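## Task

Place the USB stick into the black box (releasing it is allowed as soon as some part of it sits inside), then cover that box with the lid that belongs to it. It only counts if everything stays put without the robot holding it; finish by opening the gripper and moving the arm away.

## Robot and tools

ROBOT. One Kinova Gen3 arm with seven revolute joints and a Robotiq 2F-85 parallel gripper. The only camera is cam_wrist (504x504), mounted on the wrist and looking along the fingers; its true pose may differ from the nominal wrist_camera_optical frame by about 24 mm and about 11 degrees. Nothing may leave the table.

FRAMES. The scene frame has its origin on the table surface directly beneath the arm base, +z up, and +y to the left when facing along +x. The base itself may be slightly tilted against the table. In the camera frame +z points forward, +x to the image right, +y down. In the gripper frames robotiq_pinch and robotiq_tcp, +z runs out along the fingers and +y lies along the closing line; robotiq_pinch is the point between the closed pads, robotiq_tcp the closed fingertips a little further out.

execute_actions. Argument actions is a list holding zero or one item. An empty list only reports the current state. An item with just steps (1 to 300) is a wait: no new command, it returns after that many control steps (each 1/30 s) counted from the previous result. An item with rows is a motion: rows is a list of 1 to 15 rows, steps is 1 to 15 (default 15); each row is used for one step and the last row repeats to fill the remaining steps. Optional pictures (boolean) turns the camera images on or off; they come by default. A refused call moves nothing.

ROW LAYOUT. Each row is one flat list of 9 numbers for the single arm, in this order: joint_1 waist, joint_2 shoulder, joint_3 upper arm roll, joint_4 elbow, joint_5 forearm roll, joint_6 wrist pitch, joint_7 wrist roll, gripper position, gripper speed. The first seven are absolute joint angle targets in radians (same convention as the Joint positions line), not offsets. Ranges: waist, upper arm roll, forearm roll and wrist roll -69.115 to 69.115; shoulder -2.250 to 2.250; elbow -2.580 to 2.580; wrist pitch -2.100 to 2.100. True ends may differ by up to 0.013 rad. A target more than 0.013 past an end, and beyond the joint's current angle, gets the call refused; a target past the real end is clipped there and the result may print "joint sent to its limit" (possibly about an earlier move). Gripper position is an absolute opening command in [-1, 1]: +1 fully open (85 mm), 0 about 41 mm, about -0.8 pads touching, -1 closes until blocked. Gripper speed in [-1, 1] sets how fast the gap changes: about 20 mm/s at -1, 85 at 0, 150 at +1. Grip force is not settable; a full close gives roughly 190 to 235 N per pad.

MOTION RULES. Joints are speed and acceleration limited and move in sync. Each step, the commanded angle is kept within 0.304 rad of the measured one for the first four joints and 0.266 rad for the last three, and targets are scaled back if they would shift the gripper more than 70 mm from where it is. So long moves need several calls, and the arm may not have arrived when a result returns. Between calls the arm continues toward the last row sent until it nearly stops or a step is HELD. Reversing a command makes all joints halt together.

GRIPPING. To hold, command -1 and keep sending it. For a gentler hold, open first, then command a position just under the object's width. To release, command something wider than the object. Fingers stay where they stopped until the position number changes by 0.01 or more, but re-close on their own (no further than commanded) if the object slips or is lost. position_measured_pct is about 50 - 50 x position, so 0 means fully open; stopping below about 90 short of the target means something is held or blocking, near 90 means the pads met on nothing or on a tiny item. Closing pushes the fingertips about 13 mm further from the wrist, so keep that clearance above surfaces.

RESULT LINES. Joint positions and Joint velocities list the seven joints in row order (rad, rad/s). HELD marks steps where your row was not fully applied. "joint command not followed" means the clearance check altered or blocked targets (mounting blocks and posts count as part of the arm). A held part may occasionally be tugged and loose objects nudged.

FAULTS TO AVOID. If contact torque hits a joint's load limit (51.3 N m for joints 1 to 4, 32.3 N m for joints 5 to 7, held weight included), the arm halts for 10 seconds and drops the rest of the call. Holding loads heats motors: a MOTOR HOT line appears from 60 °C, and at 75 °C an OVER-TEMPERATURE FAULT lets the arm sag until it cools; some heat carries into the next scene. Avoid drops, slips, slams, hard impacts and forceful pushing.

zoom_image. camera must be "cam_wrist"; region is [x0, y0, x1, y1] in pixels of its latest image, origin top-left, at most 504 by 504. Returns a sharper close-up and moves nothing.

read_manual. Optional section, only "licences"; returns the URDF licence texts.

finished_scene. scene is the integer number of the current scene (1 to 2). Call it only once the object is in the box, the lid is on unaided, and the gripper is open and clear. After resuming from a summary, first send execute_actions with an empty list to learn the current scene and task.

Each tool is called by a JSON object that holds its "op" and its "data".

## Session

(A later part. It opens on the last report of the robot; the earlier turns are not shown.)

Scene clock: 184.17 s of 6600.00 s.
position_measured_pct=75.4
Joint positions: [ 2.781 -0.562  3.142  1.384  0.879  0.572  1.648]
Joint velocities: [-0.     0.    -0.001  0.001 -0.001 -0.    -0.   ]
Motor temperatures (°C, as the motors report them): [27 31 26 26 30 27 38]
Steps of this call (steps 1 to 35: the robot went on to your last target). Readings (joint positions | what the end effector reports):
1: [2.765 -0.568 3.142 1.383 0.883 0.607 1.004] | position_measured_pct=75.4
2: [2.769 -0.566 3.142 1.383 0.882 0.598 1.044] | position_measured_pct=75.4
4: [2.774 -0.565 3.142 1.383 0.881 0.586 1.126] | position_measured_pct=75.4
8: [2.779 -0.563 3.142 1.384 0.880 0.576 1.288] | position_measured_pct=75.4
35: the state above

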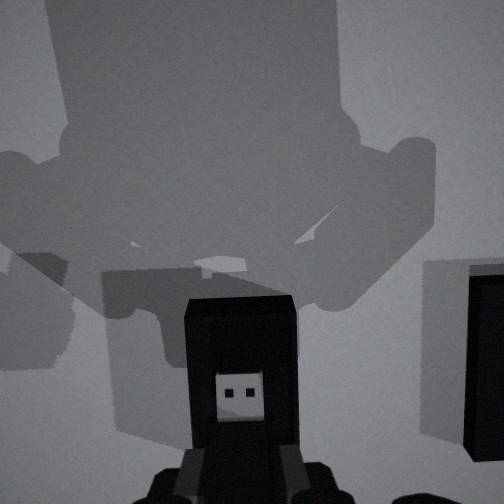

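{"op": "execute_actions", "data": {"actions": [{"rows": [[2.7848, -0.5676, 3.1416, 1.3822, 0.8813, 0.5678, 1.6474, -0.56, -0.6],[2.7883, -0.5728, 3.1416, 1.3801, 0.8832, 0.5634, 1.6467, -0.56, -0.6],[2.7918, -0.578, 3.1416, 1.3779, 0.8851, 0.559, 1.6461, -0.56, -0.6],[2.7952, -0.5832, 3.1416, 1.3758, 0.887, 0.5546, 1.6454, -0.56, -0.6],[2.7987, -0.5883, 3.1416, 1.3737, 0.8889, 0.5501, 1.6448, -0.56, -0.6],[2.8021, -0.5935, 3.1416, 1.3716, 0.8908, 0.5457, 1.6441, -0.56, -0.6]], "steps": 15}]}}

{"op": "zoom_image", "data": {"camera": "cam_wrist", "region": [150, 304, 350, 504]}}

Scene clock: 190.00 s of 6600.00 s.
position_measured_pct=75.4
Joint positions: [ 2.802 -0.593  3.142  1.372  0.891  0.546  1.644]
Joint velocities: [ 0.005 -0.008  0.    -0.002  0.001 -0.003 -0.001]
Motor temperatures (°C, as the motors report them): [27 31 26 26 30 27 38]
Steps of this call (steps 1 to 15: the robot went on to your last target; steps 16 to 90: nothing new was sent; then 2.33 s passed at rest; steps 91 to 105: all 15 steps of this action). Readings (joint positions | what the end effector reports):
91: [2.782 -0.563 3.141 1.384 0.880 0.572 1.648] | position_measured_pct=75.4
92: [2.783 -0.565 3.141 1.383 0.880 0.570 1.648] | position_measured_pct=75.4
94: [2.787 -0.571 3.141 1.381 0.882 0.566 1.647] | position_measured_pct=75.4
98: [2.798 -0.587 3.142 1.375 0.888 0.552 1.645] | position_measured_pct=75.4
105: the state above

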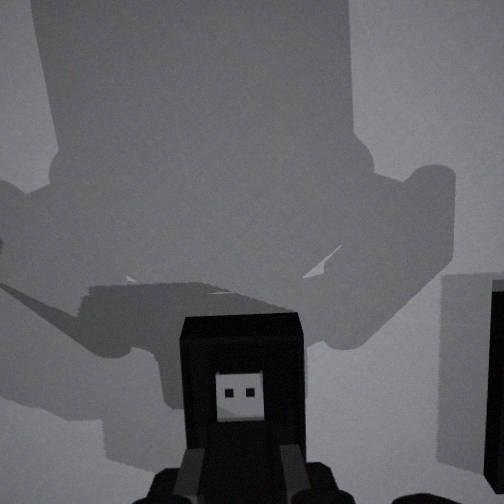

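Region (150, 304, 350, 504) of cam_wrist's 504x504 image, scaled by 2.520.

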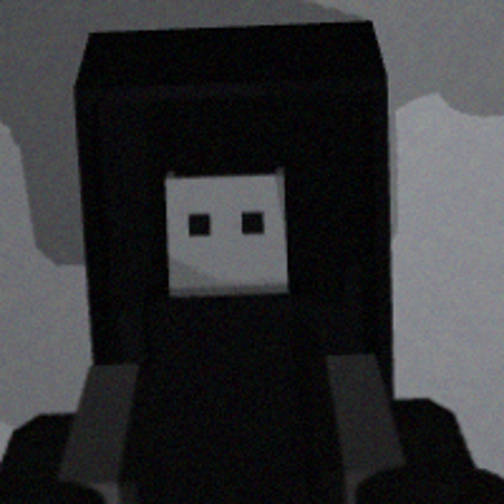

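{"op": "execute_actions", "data": {"actions": [{"rows": [[2.8033, -0.5952, 3.1416, 1.3709, 0.8914, 0.5442, 1.6439, -0.56, -0.6],[2.8044, -0.597, 3.1416, 1.3702, 0.8921, 0.5428, 1.6437, -0.56, -0.6],[2.8056, -0.5987, 3.1416, 1.3694, 0.8927, 0.5413, 1.6435, -0.56, -0.6],[2.8067, -0.6004, 3.1416, 1.3687, 0.8933, 0.5398, 1.6432, -0.56, -0.6],[2.8079, -0.6022, 3.1416, 1.368, 0.894, 0.5384, 1.643, -0.56, -0.6],[2.809, -0.6039, 3.1416, 1.3673, 0.8946, 0.5369, 1.6428, -0.56, -0.6]], "steps": 14}]}}

{"op": "zoom_image", "data": {"camera": "cam_wrist", "region": [150, 304, 350, 504]}}

Scene clock: 195.80 s of 6600.00 s.
position_measured_pct=75.4
Joint positions: [ 2.809 -0.604  3.142  1.367  0.895  0.537  1.643]
Joint velocities: [ 0.002 -0.005 -0.001 -0.     0.002 -0.001  0.002]
Motor temperatures (°C, as the motors report them): [27 31 26 26 30 27 38]
Steps of this call (steps 1 to 15: the robot went on to your last target; steps 16 to 90: nothing new was sent; then 2.33 s passed at rest; steps 91 to 104: all 14 steps of this action). Readings (joint positions | what the end effector reports):
91: [2.802 -0.594 3.142 1.371 0.891 0.546 1.644] | position_measured_pct=75.4
92: [2.803 -0.594 3.141 1.371 0.891 0.545 1.644] | position_measured_pct=75.4
94: [2.804 -0.597 3.141 1.370 0.892 0.543 1.644] | position_measured_pct=75.4
98: [2.808 -0.602 3.142 1.368 0.894 0.539 1.643] | position_measured_pct=75.4
104: the state above

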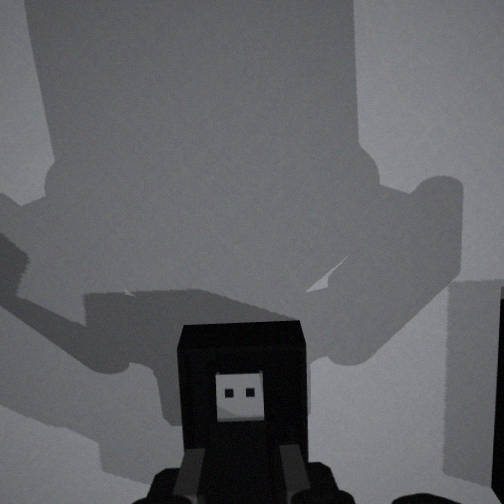

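Region (150, 304, 350, 504) of cam_wrist's 504x504 image, scaled by 2.520.

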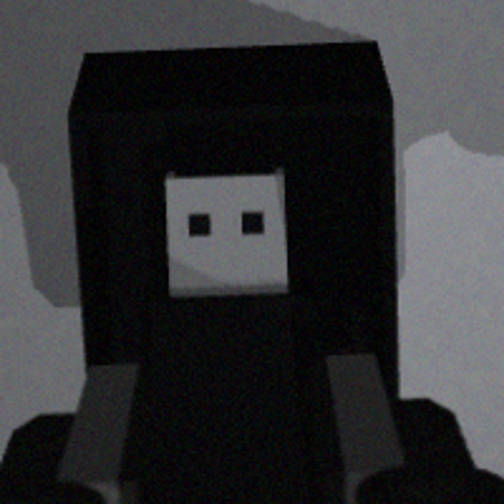

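{"op": "execute_actions", "data": {"actions": [{"rows": [[2.809, -0.6039, 3.1416, 1.3673, 0.8946, 0.5369, 1.6428, 0.3, -0.3]], "steps": 15}]}}

Scene clock: 201.93 s of 6600.00 s.
position_measured_pct=47.2
Joint positions: [ 2.809 -0.604  3.142  1.367  0.895  0.537  1.643]
Joint velocities: [ 0.    -0.     0.    -0.002 -0.001  0.001  0.   ]
Motor temperatures (°C, as the motors report them): [27 31 26 26 30 27 38]
Steps of this call (steps 1 to 15: the robot went on to your last target; steps 16 to 90: nothing new was sent; then 2.63 s passed at rest; steps 91 to 105: all 15 steps of this action). Readings (joint positions | what the end effector reports):
91: [2.809 -0.604 3.142 1.367 0.895 0.537 1.643] | position_measured_pct=75.4
92: [2.809 -0.604 3.142 1.367 0.895 0.537 1.643] | position_measured_pct=75.4
94: [2.809 -0.604 3.142 1.367 0.895 0.537 1.643] | position_measured_pct=71.8
98: [2.809 -0.604 3.142 1.367 0.895 0.537 1.643] | position_measured_pct=63.1
105: the state above

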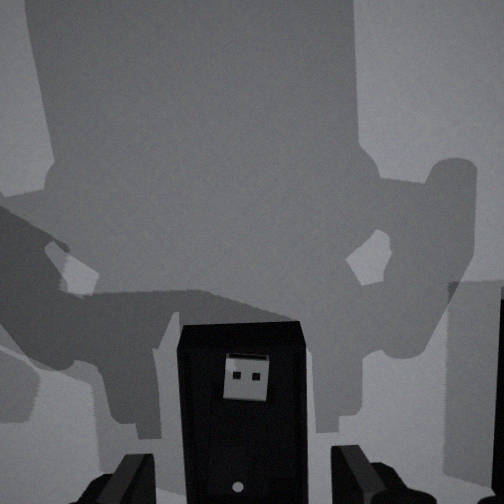

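{"op": "execute_actions", "data": {"actions": [{"rows": [[2.77, -0.546, 3.1416, 1.391, 0.873, 0.586, 1.65, 0.3, 0]], "steps": 8}], "pictures": false}}

{"op": "execute_actions", "data": {"actions": [{"rows": [[2.5969, -0.7019, 3.1416, 1.3359, 0.9757, 0.916, 1.4015, 0.3, 0]], "steps": 15}], "pictures": false}}

{"op": "execute_actions", "data": {"actions": [{"steps": 8}]}}

Scene clock: 205.47 s of 6600.00 s.
position_measured_pct=34.9
Joint positions: [ 2.774 -0.551  3.141  1.388  0.874  0.582  1.65 ]
Joint velocities: [-0.029  0.041  0.01   0.027 -0.021  0.053  0.007]
Motor temperatures (°C, as the motors report them): [27 31 26 26 30 27 38]
Steps of this call (steps 1 to 15: the robot went on to your last target; steps 16 to 90: nothing new was sent; then 0.27 s passed at rest; steps 91 to 98: all 8 steps of this action). Readings (joint positions | what the end effector reports):
91: [2.808 -0.603 3.142 1.368 0.894 0.537 1.643] | position_measured_pct=34.9
92: [2.804 -0.598 3.143 1.370 0.893 0.541 1.643] | position_measured_pct=34.9
94: [2.788 -0.574 3.143 1.380 0.885 0.560 1.646] | position_measured_pct=34.9
98: the state above

Scene clock: 205.97 s of 6600.00 s.
position_measured_pct=34.9
Joint positions: [ 2.602 -0.698  3.141  1.337  0.975  0.913  1.403]
Joint velocities: [-0.04  -0.03   0.015 -0.019  0.017  0.049 -0.025]
Motor temperatures (°C, as the motors report them): [27 31 26 26 30 27 38]
Steps of this call (steps 1 to 15: all 15 steps of this action). Readings (joint positions | what the end effector reports):
1: [2.772 -0.551 3.141 1.389 0.874 0.585 1.649] | position_measured_pct=34.9
2: [2.765 -0.554 3.143 1.387 0.878 0.593 1.643] | position_measured_pct=34.9
4: [2.734 -0.578 3.145 1.377 0.894 0.634 1.606] | position_measured_pct=34.9
8: [2.653 -0.651 3.141 1.354 0.941 0.786 1.486] | position_measured_pct=34.9
15: the state above

Scene clock: 206.23 s of 6600.00 s.
position_measured_pct=34.9
Joint positions: [ 2.597 -0.702  3.142  1.336  0.976  0.916  1.402]
Joint velocities: [-0.004 -0.003  0.001 -0.    -0.     0.001 -0.001]
Motor temperatures (°C, as the motors report them): [27 31 26 26 30 27 38]
Steps of this call (steps 1 to 8: the robot went on to your last target). Readings (joint positions | what the end effector reports):
1: [2.601 -0.699 3.141 1.337 0.975 0.914 1.403] | position_measured_pct=34.9
2: [2.600 -0.700 3.142 1.336 0.975 0.915 1.402] | position_measured_pct=34.9
4: [2.598 -0.701 3.142 1.336 0.976 0.915 1.402] | position_measured_pct=34.9
8: the state above

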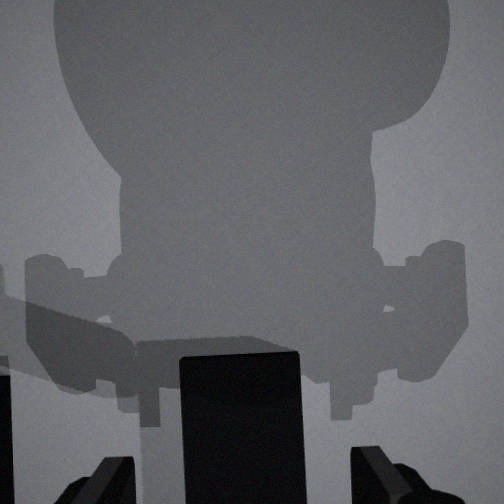

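{"op": "execute_actions", "data": {"actions": [{"rows": [[2.6013, -0.7078, 3.1416, 1.3333, 0.9782, 0.9109, 1.4008, 0.3, 0],[2.6057, -0.7136, 3.1416, 1.3307, 0.9807, 0.9059, 1.4001, 0.3, 0],[2.6101, -0.7195, 3.1416, 1.328, 0.9832, 0.9008, 1.3994, 0.3, 0],[2.6145, -0.7253, 3.1416, 1.3254, 0.9857, 0.8957, 1.3987, 0.3, 0],[2.619, -0.7312, 3.1416, 1.3228, 0.9882, 0.8907, 1.398, 0.3, 0],[2.6234, -0.7371, 3.1416, 1.3202, 0.9907, 0.8856, 1.3973, 0.3, 0],[2.6278, -0.7429, 3.1416, 1.3176, 0.9932, 0.8805, 1.3966, 0.3, 0],[2.6322, -0.7488, 3.1416, 1.3149, 0.9957, 0.8754, 1.3959, 0.3, 0],[2.6366, -0.7546, 3.1416, 1.3123, 0.9982, 0.8704, 1.3952, 0.3, 0],[2.641, -0.7605, 3.1416, 1.3097, 1.0007, 0.8653, 1.3945, 0.3, 0],[2.6439, -0.7644, 3.1416, 1.308, 1.0024, 0.862, 1.394, 0.3, 0]], "steps": 15}], "pictures": false}}

{"op": "execute_actions", "data": {"actions": [{"rows": [[2.6439, -0.7644, 3.1416, 1.308, 1.0024, 0.862, 1.394, 0.3, 0],[2.6439, -0.7644, 3.1416, 1.308, 1.0024, 0.862, 1.394, -0.2, -0.5]], "steps": 15}], "pictures": false}}

{"op": "execute_actions", "data": {"actions": [{"steps": 5}]}}

Scene clock: 213.00 s of 6600.00 s.
position_measured_pct=34.9
Joint positions: [ 2.641 -0.76   3.142  1.31   1.001  0.865  1.394]
Joint velocities: [ 0.029 -0.039 -0.001 -0.018  0.018 -0.037 -0.005]
Motor temperatures (°C, as the motors report them): [27 31 26 26 30 27 38]
Steps of this call (steps 1 to 15: the robot went on to your last target; steps 16 to 90: nothing new was sent; then 3.27 s passed at rest; steps 91 to 105: all 15 steps of this action). Readings (joint positions | what the end effector reports):
91: [2.597 -0.703 3.141 1.336 0.976 0.916 1.401] | position_measured_pct=34.9
92: [2.599 -0.705 3.141 1.335 0.977 0.914 1.401] | position_measured_pct=34.9
94: [2.604 -0.711 3.141 1.332 0.979 0.909 1.400] | position_measured_pct=34.9
98: [2.619 -0.731 3.141 1.323 0.988 0.892 1.398] | position_measured_pct=34.9
105: the state above

Scene clock: 213.50 s of 6600.00 s.
position_measured_pct=54.8
Joint positions: [ 2.643 -0.764  3.141  1.308  1.002  0.862  1.394]
Joint velocities: [-0.003  0.004 -0.002  0.001 -0.     0.002 -0.   ]
Motor temperatures (°C, as the motors report them): [27 31 26 26 30 27 38]
Steps of this call (steps 1 to 15: all 15 steps of this action). Readings (joint positions | what the end effector reports):
1: [2.642 -0.761 3.142 1.309 1.002 0.864 1.394] | position_measured_pct=34.9
2: [2.642 -0.762 3.142 1.309 1.002 0.863 1.394] | position_measured_pct=34.9
4: [2.643 -0.763 3.142 1.308 1.002 0.862 1.394] | position_measured_pct=36.1
8: [2.644 -0.764 3.142 1.308 1.002 0.862 1.394] | position_measured_pct=42.9
15: the state above

Scene clock: 213.67 s of 6600.00 s.
position_measured_pct=56.0
Joint positions: [ 2.643 -0.764  3.141  1.308  1.002  0.862  1.394]
Joint velocities: [-0.     0.     0.    -0.    -0.    -0.     0.002]
Motor temperatures (°C, as the motors report them): [27 31 26 26 30 27 38]
Steps of this call (steps 1 to 5: the robot went on to your last target). Readings (joint positions | what the end effector reports):
1: [2.643 -0.764 3.141 1.308 1.002 0.863 1.394] | position_measured_pct=55.6
2: [2.643 -0.764 3.141 1.308 1.002 0.862 1.394] | position_measured_pct=56.0
4: [2.643 -0.764 3.141 1.308 1.002 0.862 1.394] | position_measured_pct=56.0
5: the state above

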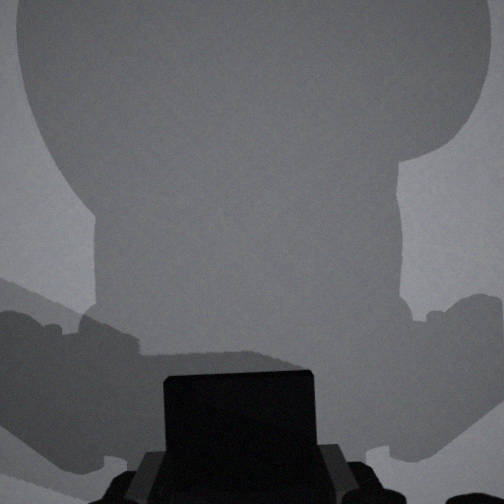

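{"op": "execute_actions", "data": {"actions": [{"rows": [[2.641, -0.7605, 3.1416, 1.3097, 1.0007, 0.8653, 1.3945, -0.2, -0.5],[2.6366, -0.7546, 3.1416, 1.3123, 0.9982, 0.8704, 1.3952, -0.2, -0.5],[2.6322, -0.7488, 3.1416, 1.3149, 0.9957, 0.8754, 1.3959, -0.2, -0.5],[2.6278, -0.7429, 3.1416, 1.3176, 0.9932, 0.8805, 1.3966, -0.2, -0.5],[2.6234, -0.7371, 3.1416, 1.3202, 0.9907, 0.8856, 1.3973, -0.2, -0.5],[2.619, -0.7312, 3.1416, 1.3228, 0.9882, 0.8907, 1.398, -0.2, -0.5],[2.6145, -0.7253, 3.1416, 1.3254, 0.9857, 0.8957, 1.3987, -0.2, -0.5],[2.6101, -0.7195, 3.1416, 1.328, 0.9832, 0.9008, 1.3994, -0.2, -0.5],[2.6057, -0.7136, 3.1416, 1.3307, 0.9807, 0.9059, 1.4001, -0.2, -0.5],[2.6013, -0.7078, 3.1416, 1.3333, 0.9782, 0.9109, 1.4008, -0.2, -0.5],[2.5969, -0.7019, 3.1416, 1.3359, 0.9757, 0.916, 1.4015, -0.2, -0.5]], "steps": 14}], "pictures": false}}

{"op": "execute_actions", "data": {"actions": [{"rows": [[2.7015, -0.7015, 3.1416, 1.0977, 0.8332, 0.9864, 1.7095, -0.2, -0.5]], "steps": 15}], "pictures": false}}

{"op": "execute_actions", "data": {"actions": [{"steps": 10}]}}

{"op": "zoom_image", "data": {"camera": "cam_wrist", "region": [120, 334, 370, 504]}}

Scene clock: 219.47 s of 6600.00 s.
position_measured_pct=56.0
Joint positions: [ 2.602 -0.708  3.141  1.333  0.978  0.911  1.401]
Joint velocities: [-0.049  0.067 -0.004  0.031 -0.036  0.069  0.009]
Motor temperatures (°C, as the motors report them): [27 31 26 26 30 27 38]
Steps of this call (steps 1 to 15: the robot went on to your last target; steps 16 to 90: nothing new was sent; then 2.33 s passed at rest; steps 91 to 104: all 14 steps of this action). Readings (joint positions | what the end effector reports):
91: [2.643 -0.763 3.141 1.308 1.002 0.863 1.394] | position_measured_pct=56.0
92: [2.642 -0.762 3.142 1.309 1.002 0.864 1.394] | position_measured_pct=56.0
94: [2.637 -0.756 3.142 1.312 0.999 0.868 1.395] | position_measured_pct=56.0
98: [2.623 -0.737 3.142 1.320 0.991 0.885 1.397] | position_measured_pct=56.0
104: the state above

Scene clock: 219.97 s of 6600.00 s.
position_measured_pct=56.0
Joint positions: [ 2.698 -0.7    3.143  1.101  0.835  0.986  1.706]
Joint velocities: [ 0.023 -0.001 -0.011 -0.046 -0.032  0.015  0.062]
Motor temperatures (°C, as the motors report them): [27 31 26 26 30 27 38]
Steps of this call (steps 1 to 15: all 15 steps of this action). Readings (joint positions | what the end effector reports):
1: [2.601 -0.707 3.141 1.333 0.977 0.913 1.402] | position_measured_pct=56.0
2: [2.603 -0.707 3.140 1.329 0.973 0.916 1.407] | position_measured_pct=56.0
4: [2.614 -0.707 3.140 1.306 0.956 0.926 1.435] | position_measured_pct=56.0
8: [2.659 -0.705 3.141 1.201 0.893 0.957 1.564] | position_measured_pct=56.0
15: the state above

Scene clock: 220.30 s of 6600.00 s.
position_measured_pct=56.0
Joint positions: [ 2.701 -0.701  3.142  1.098  0.833  0.986  1.709]
Joint velocities: [ 0.002 -0.001  0.001 -0.     0.001 -0.001  0.   ]
Motor temperatures (°C, as the motors report them): [27 31 26 26 30 27 38]
Steps of this call (steps 1 to 10: the robot went on to your last target). Readings (joint positions | what the end effector reports):
1: [2.699 -0.700 3.142 1.100 0.834 0.986 1.707] | position_measured_pct=56.0
2: [2.700 -0.700 3.142 1.099 0.834 0.986 1.708] | position_measured_pct=56.0
4: [2.700 -0.701 3.142 1.098 0.833 0.986 1.709] | position_measured_pct=56.0
8: [2.701 -0.701 3.142 1.098 0.833 0.986 1.709] | position_measured_pct=56.0
10: the state above

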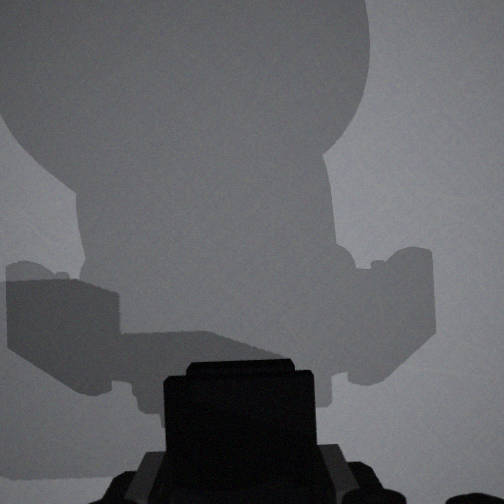

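Region (120, 334, 370, 504) of cam_wrist's 504x504 image, scaled by 2.016; it fills the top 343 rows of this view, and the rest is white.

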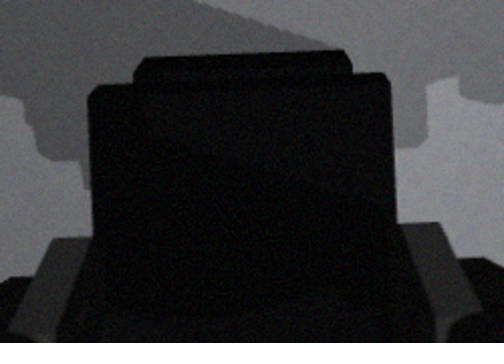

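{"op": "execute_actions", "data": {"actions": [{"rows": [[2.705, -0.7066, 3.1416, 1.0953, 0.8338, 0.9821, 1.7096, -0.2, -0.5],[2.7084, -0.7116, 3.1416, 1.0929, 0.8345, 0.9779, 1.7097, -0.2, -0.5],[2.7119, -0.7167, 3.1416, 1.0904, 0.8351, 0.9736, 1.7097, -0.2, -0.5],[2.7153, -0.7217, 3.1416, 1.088, 0.8358, 0.9694, 1.7098, -0.2, -0.5],[2.7188, -0.7268, 3.1416, 1.0856, 0.8364, 0.9651, 1.7099, -0.2, -0.5],[2.7205, -0.7293, 3.1416, 1.0844, 0.8367, 0.963, 1.7099, -0.2, -0.5],[2.7222, -0.7319, 3.1416, 1.0832, 0.837, 0.9608, 1.71, -0.2, -0.5],[2.7231, -0.7331, 3.1416, 1.0826, 0.8372, 0.9598, 1.71, -0.2, -0.5],[2.7239, -0.7344, 3.1416, 1.082, 0.8374, 0.9587, 1.71, -0.2, -0.5],[2.7248, -0.7357, 3.1416, 1.0814, 0.8375, 0.9576, 1.71, -0.2, -0.5],[2.7257, -0.7369, 3.1416, 1.0808, 0.8377, 0.9566, 1.7101, -0.2, -0.5],[2.7265, -0.7382, 3.1416, 1.0802, 0.8378, 0.9555, 1.7101, -0.2, -0.5],[2.7274, -0.7395, 3.1416, 1.0796, 0.838, 0.9545, 1.7101, -0.2, -0.5],[2.7282, -0.7407, 3.1416, 1.079, 0.8382, 0.9534, 1.7101, -0.2, -0.5],[2.7291, -0.742, 3.1416, 1.0783, 0.8383, 0.9523, 1.7101, -0.2, -0.5]], "steps": 15}], "pictures": false}}

{"op": "execute_actions", "data": {"actions": [{"steps": 9}]}}

Scene clock: 230.20 s of 6600.00 s.
position_measured_pct=56.0
Joint positions: [ 2.726 -0.738  3.142  1.08   0.838  0.956  1.71 ]
Joint velocities: [ 0.029 -0.042  0.001 -0.021  0.004 -0.035  0.   ]
Motor temperatures (°C, as the motors report them): [27 31 26 26 30 27 38]
Steps of this call (steps 1 to 15: the robot went on to your last target; steps 16 to 90: nothing new was sent; then 6.40 s passed at rest; steps 91 to 105: all 15 steps of this action). Readings (joint positions | what the end effector reports):
91: [2.702 -0.702 3.142 1.097 0.833 0.986 1.710] | position_measured_pct=56.0
92: [2.703 -0.704 3.141 1.096 0.833 0.985 1.710] | position_measured_pct=56.0
94: [2.707 -0.710 3.141 1.094 0.834 0.980 1.710] | position_measured_pct=56.0
98: [2.717 -0.725 3.142 1.087 0.836 0.967 1.710] | position_measured_pct=56.0
105: the state above

Scene clock: 230.50 s of 6600.00 s.
position_measured_pct=56.0
Joint positions: [ 2.729 -0.742  3.142  1.078  0.838  0.952  1.71 ]
Joint velocities: [ 0.001 -0.001 -0.001 -0.001 -0.001 -0.001 -0.001]
Motor temperatures (°C, as the motors report them): [27 31 26 26 30 27 38]
Steps of this call (steps 1 to 9: the robot went on to your last target). Readings (joint positions | what the end effector reports):
1: [2.727 -0.739 3.142 1.080 0.838 0.955 1.710] | position_measured_pct=56.0
2: [2.728 -0.740 3.142 1.079 0.838 0.954 1.710] | position_measured_pct=56.0
4: [2.728 -0.741 3.142 1.079 0.838 0.953 1.710] | position_measured_pct=56.0
8: [2.729 -0.742 3.142 1.078 0.838 0.952 1.710] | position_measured_pct=56.0
9: the state above

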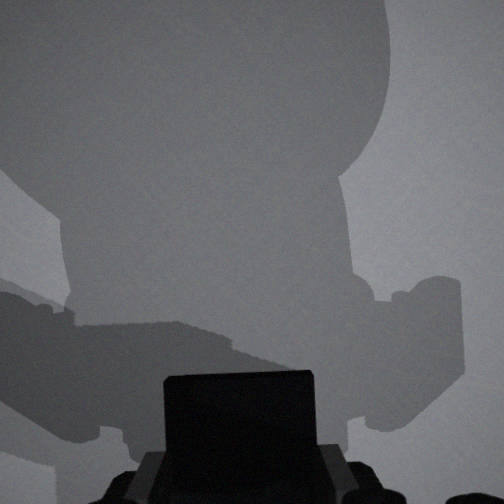

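{"op": "execute_actions", "data": {"actions": [{"rows": [[2.73, -0.7432, 3.1416, 1.0777, 0.8385, 0.9513, 1.7102, -0.2, -0.5],[2.7308, -0.7445, 3.1416, 1.0771, 0.8386, 0.9502, 1.7102, -0.2, -0.5],[2.7317, -0.7458, 3.1416, 1.0765, 0.8388, 0.9491, 1.7102, -0.2, -0.5],[2.7326, -0.747, 3.1416, 1.0759, 0.839, 0.9481, 1.7102, -0.2, -0.5],[2.733, -0.7477, 3.1416, 1.0756, 0.839, 0.9475, 1.7102, -0.2, -0.5],[2.7334, -0.7483, 3.1416, 1.0753, 0.8391, 0.947, 1.7102, -0.2, -0.5],[2.7339, -0.749, 3.1416, 1.075, 0.8392, 0.9465, 1.7103, -0.2, -0.5],[2.7343, -0.7496, 3.1416, 1.0747, 0.8393, 0.9459, 1.7103, -0.2, -0.5],[2.7347, -0.7502, 3.1416, 1.0744, 0.8394, 0.9454, 1.7103, -0.2, -0.5]], "steps": 15}], "pictures": false}}

Scene clock: 235.73 s of 6600.00 s.
position_measured_pct=56.0
Joint positions: [ 2.734 -0.749  3.141  1.074  0.839  0.946  1.71 ]
Joint velocities: [ 0.    -0.    -0.001 -0.001 -0.    -0.001 -0.   ]
Motor temperatures (°C, as the motors report them): [27 31 26 26 30 27 38]
Steps of this call (steps 1 to 15: the robot went on to your last target; steps 16 to 90: nothing new was sent; then 1.73 s passed at rest; steps 91 to 105: all 15 steps of this action). Readings (joint positions | what the end effector reports):
91: [2.729 -0.742 3.142 1.078 0.838 0.952 1.710] | position_measured_pct=56.0
92: [2.730 -0.743 3.142 1.078 0.838 0.952 1.710] | position_measured_pct=56.0
94: [2.731 -0.744 3.142 1.077 0.839 0.951 1.710] | position_measured_pct=56.0
98: [2.733 -0.748 3.142 1.076 0.839 0.948 1.710] | position_measured_pct=56.0
105: the state above

Seated. Release and retreat.

{"op": "execute_actions", "data": {"actions": [{"rows": [[2.7339, -0.749, 3.1416, 1.075, 0.8392, 0.9465, 1.7103, -0.2, -0.5],[2.7339, -0.749, 3.1416, 1.075, 0.8392, 0.9465, 1.7103, 0.4, -0.3]], "steps": 12}], "pictures": false}}

{"op": "execute_actions", "data": {"actions": [{"rows": [[2.7015, -0.7015, 3.1416, 1.0977, 0.8332, 0.9864, 1.7095, 0.4, 0]], "steps": 7}], "pictures": false}}

{"op": "execute_actions", "data": {"actions": [{"rows": [[2.6373, -0.6701, 3.1416, 1.0624, 0.8169, 1.0778, 1.722, 0.4, 0]], "steps": 15}]}}

Scene clock: 239.43 s of 6600.00 s.
position_measured_pct=37.3
Joint positions: [ 2.734 -0.749  3.142  1.075  0.839  0.946  1.71 ]
Joint velocities: [0.    0.    0.    0.001 0.001 0.001 0.   ]
Motor temperatures (°C, as the motors report them): [27 31 26 26 30 27 38]
Steps of this call (steps 1 to 15: the robot went on to your last target; steps 16 to 90: nothing new was sent; then 0.30 s passed at rest; steps 91 to 102: all 12 steps of this action). Readings (joint positions | what the end effector reports):
91: [2.734 -0.749 3.141 1.074 0.839 0.946 1.710] | position_measured_pct=56.0
92: [2.734 -0.748 3.141 1.075 0.839 0.946 1.710] | position_measured_pct=56.0
94: [2.734 -0.749 3.142 1.075 0.839 0.946 1.710] | position_measured_pct=54.4
98: [2.734 -0.749 3.142 1.075 0.839 0.946 1.710] | position_measured_pct=46.4
102: the state above

Scene clock: 239.67 s of 6600.00 s.
position_measured_pct=29.8
Joint positions: [ 2.705 -0.707  3.141  1.094  0.834  0.982  1.71 ]
Joint velocities: [-0.036  0.055  0.004  0.033 -0.011  0.064 -0.002]
Motor temperatures (°C, as the motors report them): [27 31 26 26 30 27 38]
Steps of this call (steps 1 to 7: all 7 steps of this action). Readings (joint positions | what the end effector reports):
1: [2.733 -0.748 3.142 1.075 0.839 0.947 1.710] | position_measured_pct=34.9
2: [2.729 -0.743 3.143 1.079 0.839 0.951 1.710] | position_measured_pct=32.9
4: [2.715 -0.722 3.142 1.088 0.836 0.967 1.710] | position_measured_pct=30.6
7: the state above

Scene clock: 240.17 s of 6600.00 s.
position_measured_pct=29.8
Joint positions: [ 2.638 -0.67   3.142  1.062  0.817  1.077  1.722]
Joint velocities: [-0.008  0.002 -0.001 -0.003  0.001  0.005  0.   ]
Motor temperatures (°C, as the motors report them): [27 31 26 26 30 27 38]
Steps of this call (steps 1 to 15: all 15 steps of this action). Readings (joint positions | what the end effector reports):
1: [2.703 -0.705 3.141 1.095 0.833 0.985 1.710] | position_measured_pct=29.8
2: [2.696 -0.701 3.143 1.094 0.832 0.993 1.711] | position_measured_pct=29.8
4: [2.671 -0.689 3.144 1.082 0.826 1.027 1.716] | position_measured_pct=29.8
8: [2.644 -0.673 3.140 1.064 0.818 1.071 1.721] | position_measured_pct=29.8
15: the state above

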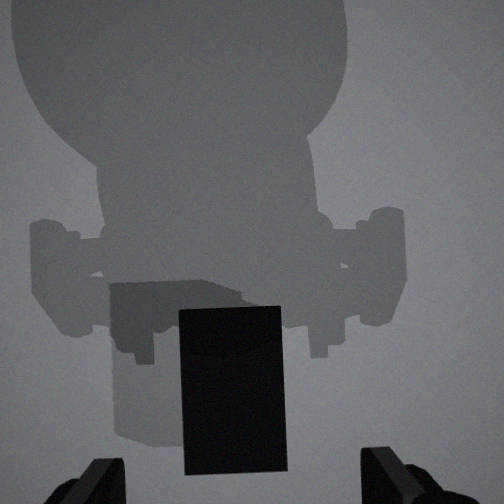

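{"op": "finished_scene", "data": {"scene": 2}}

The scene is finished: the task was done.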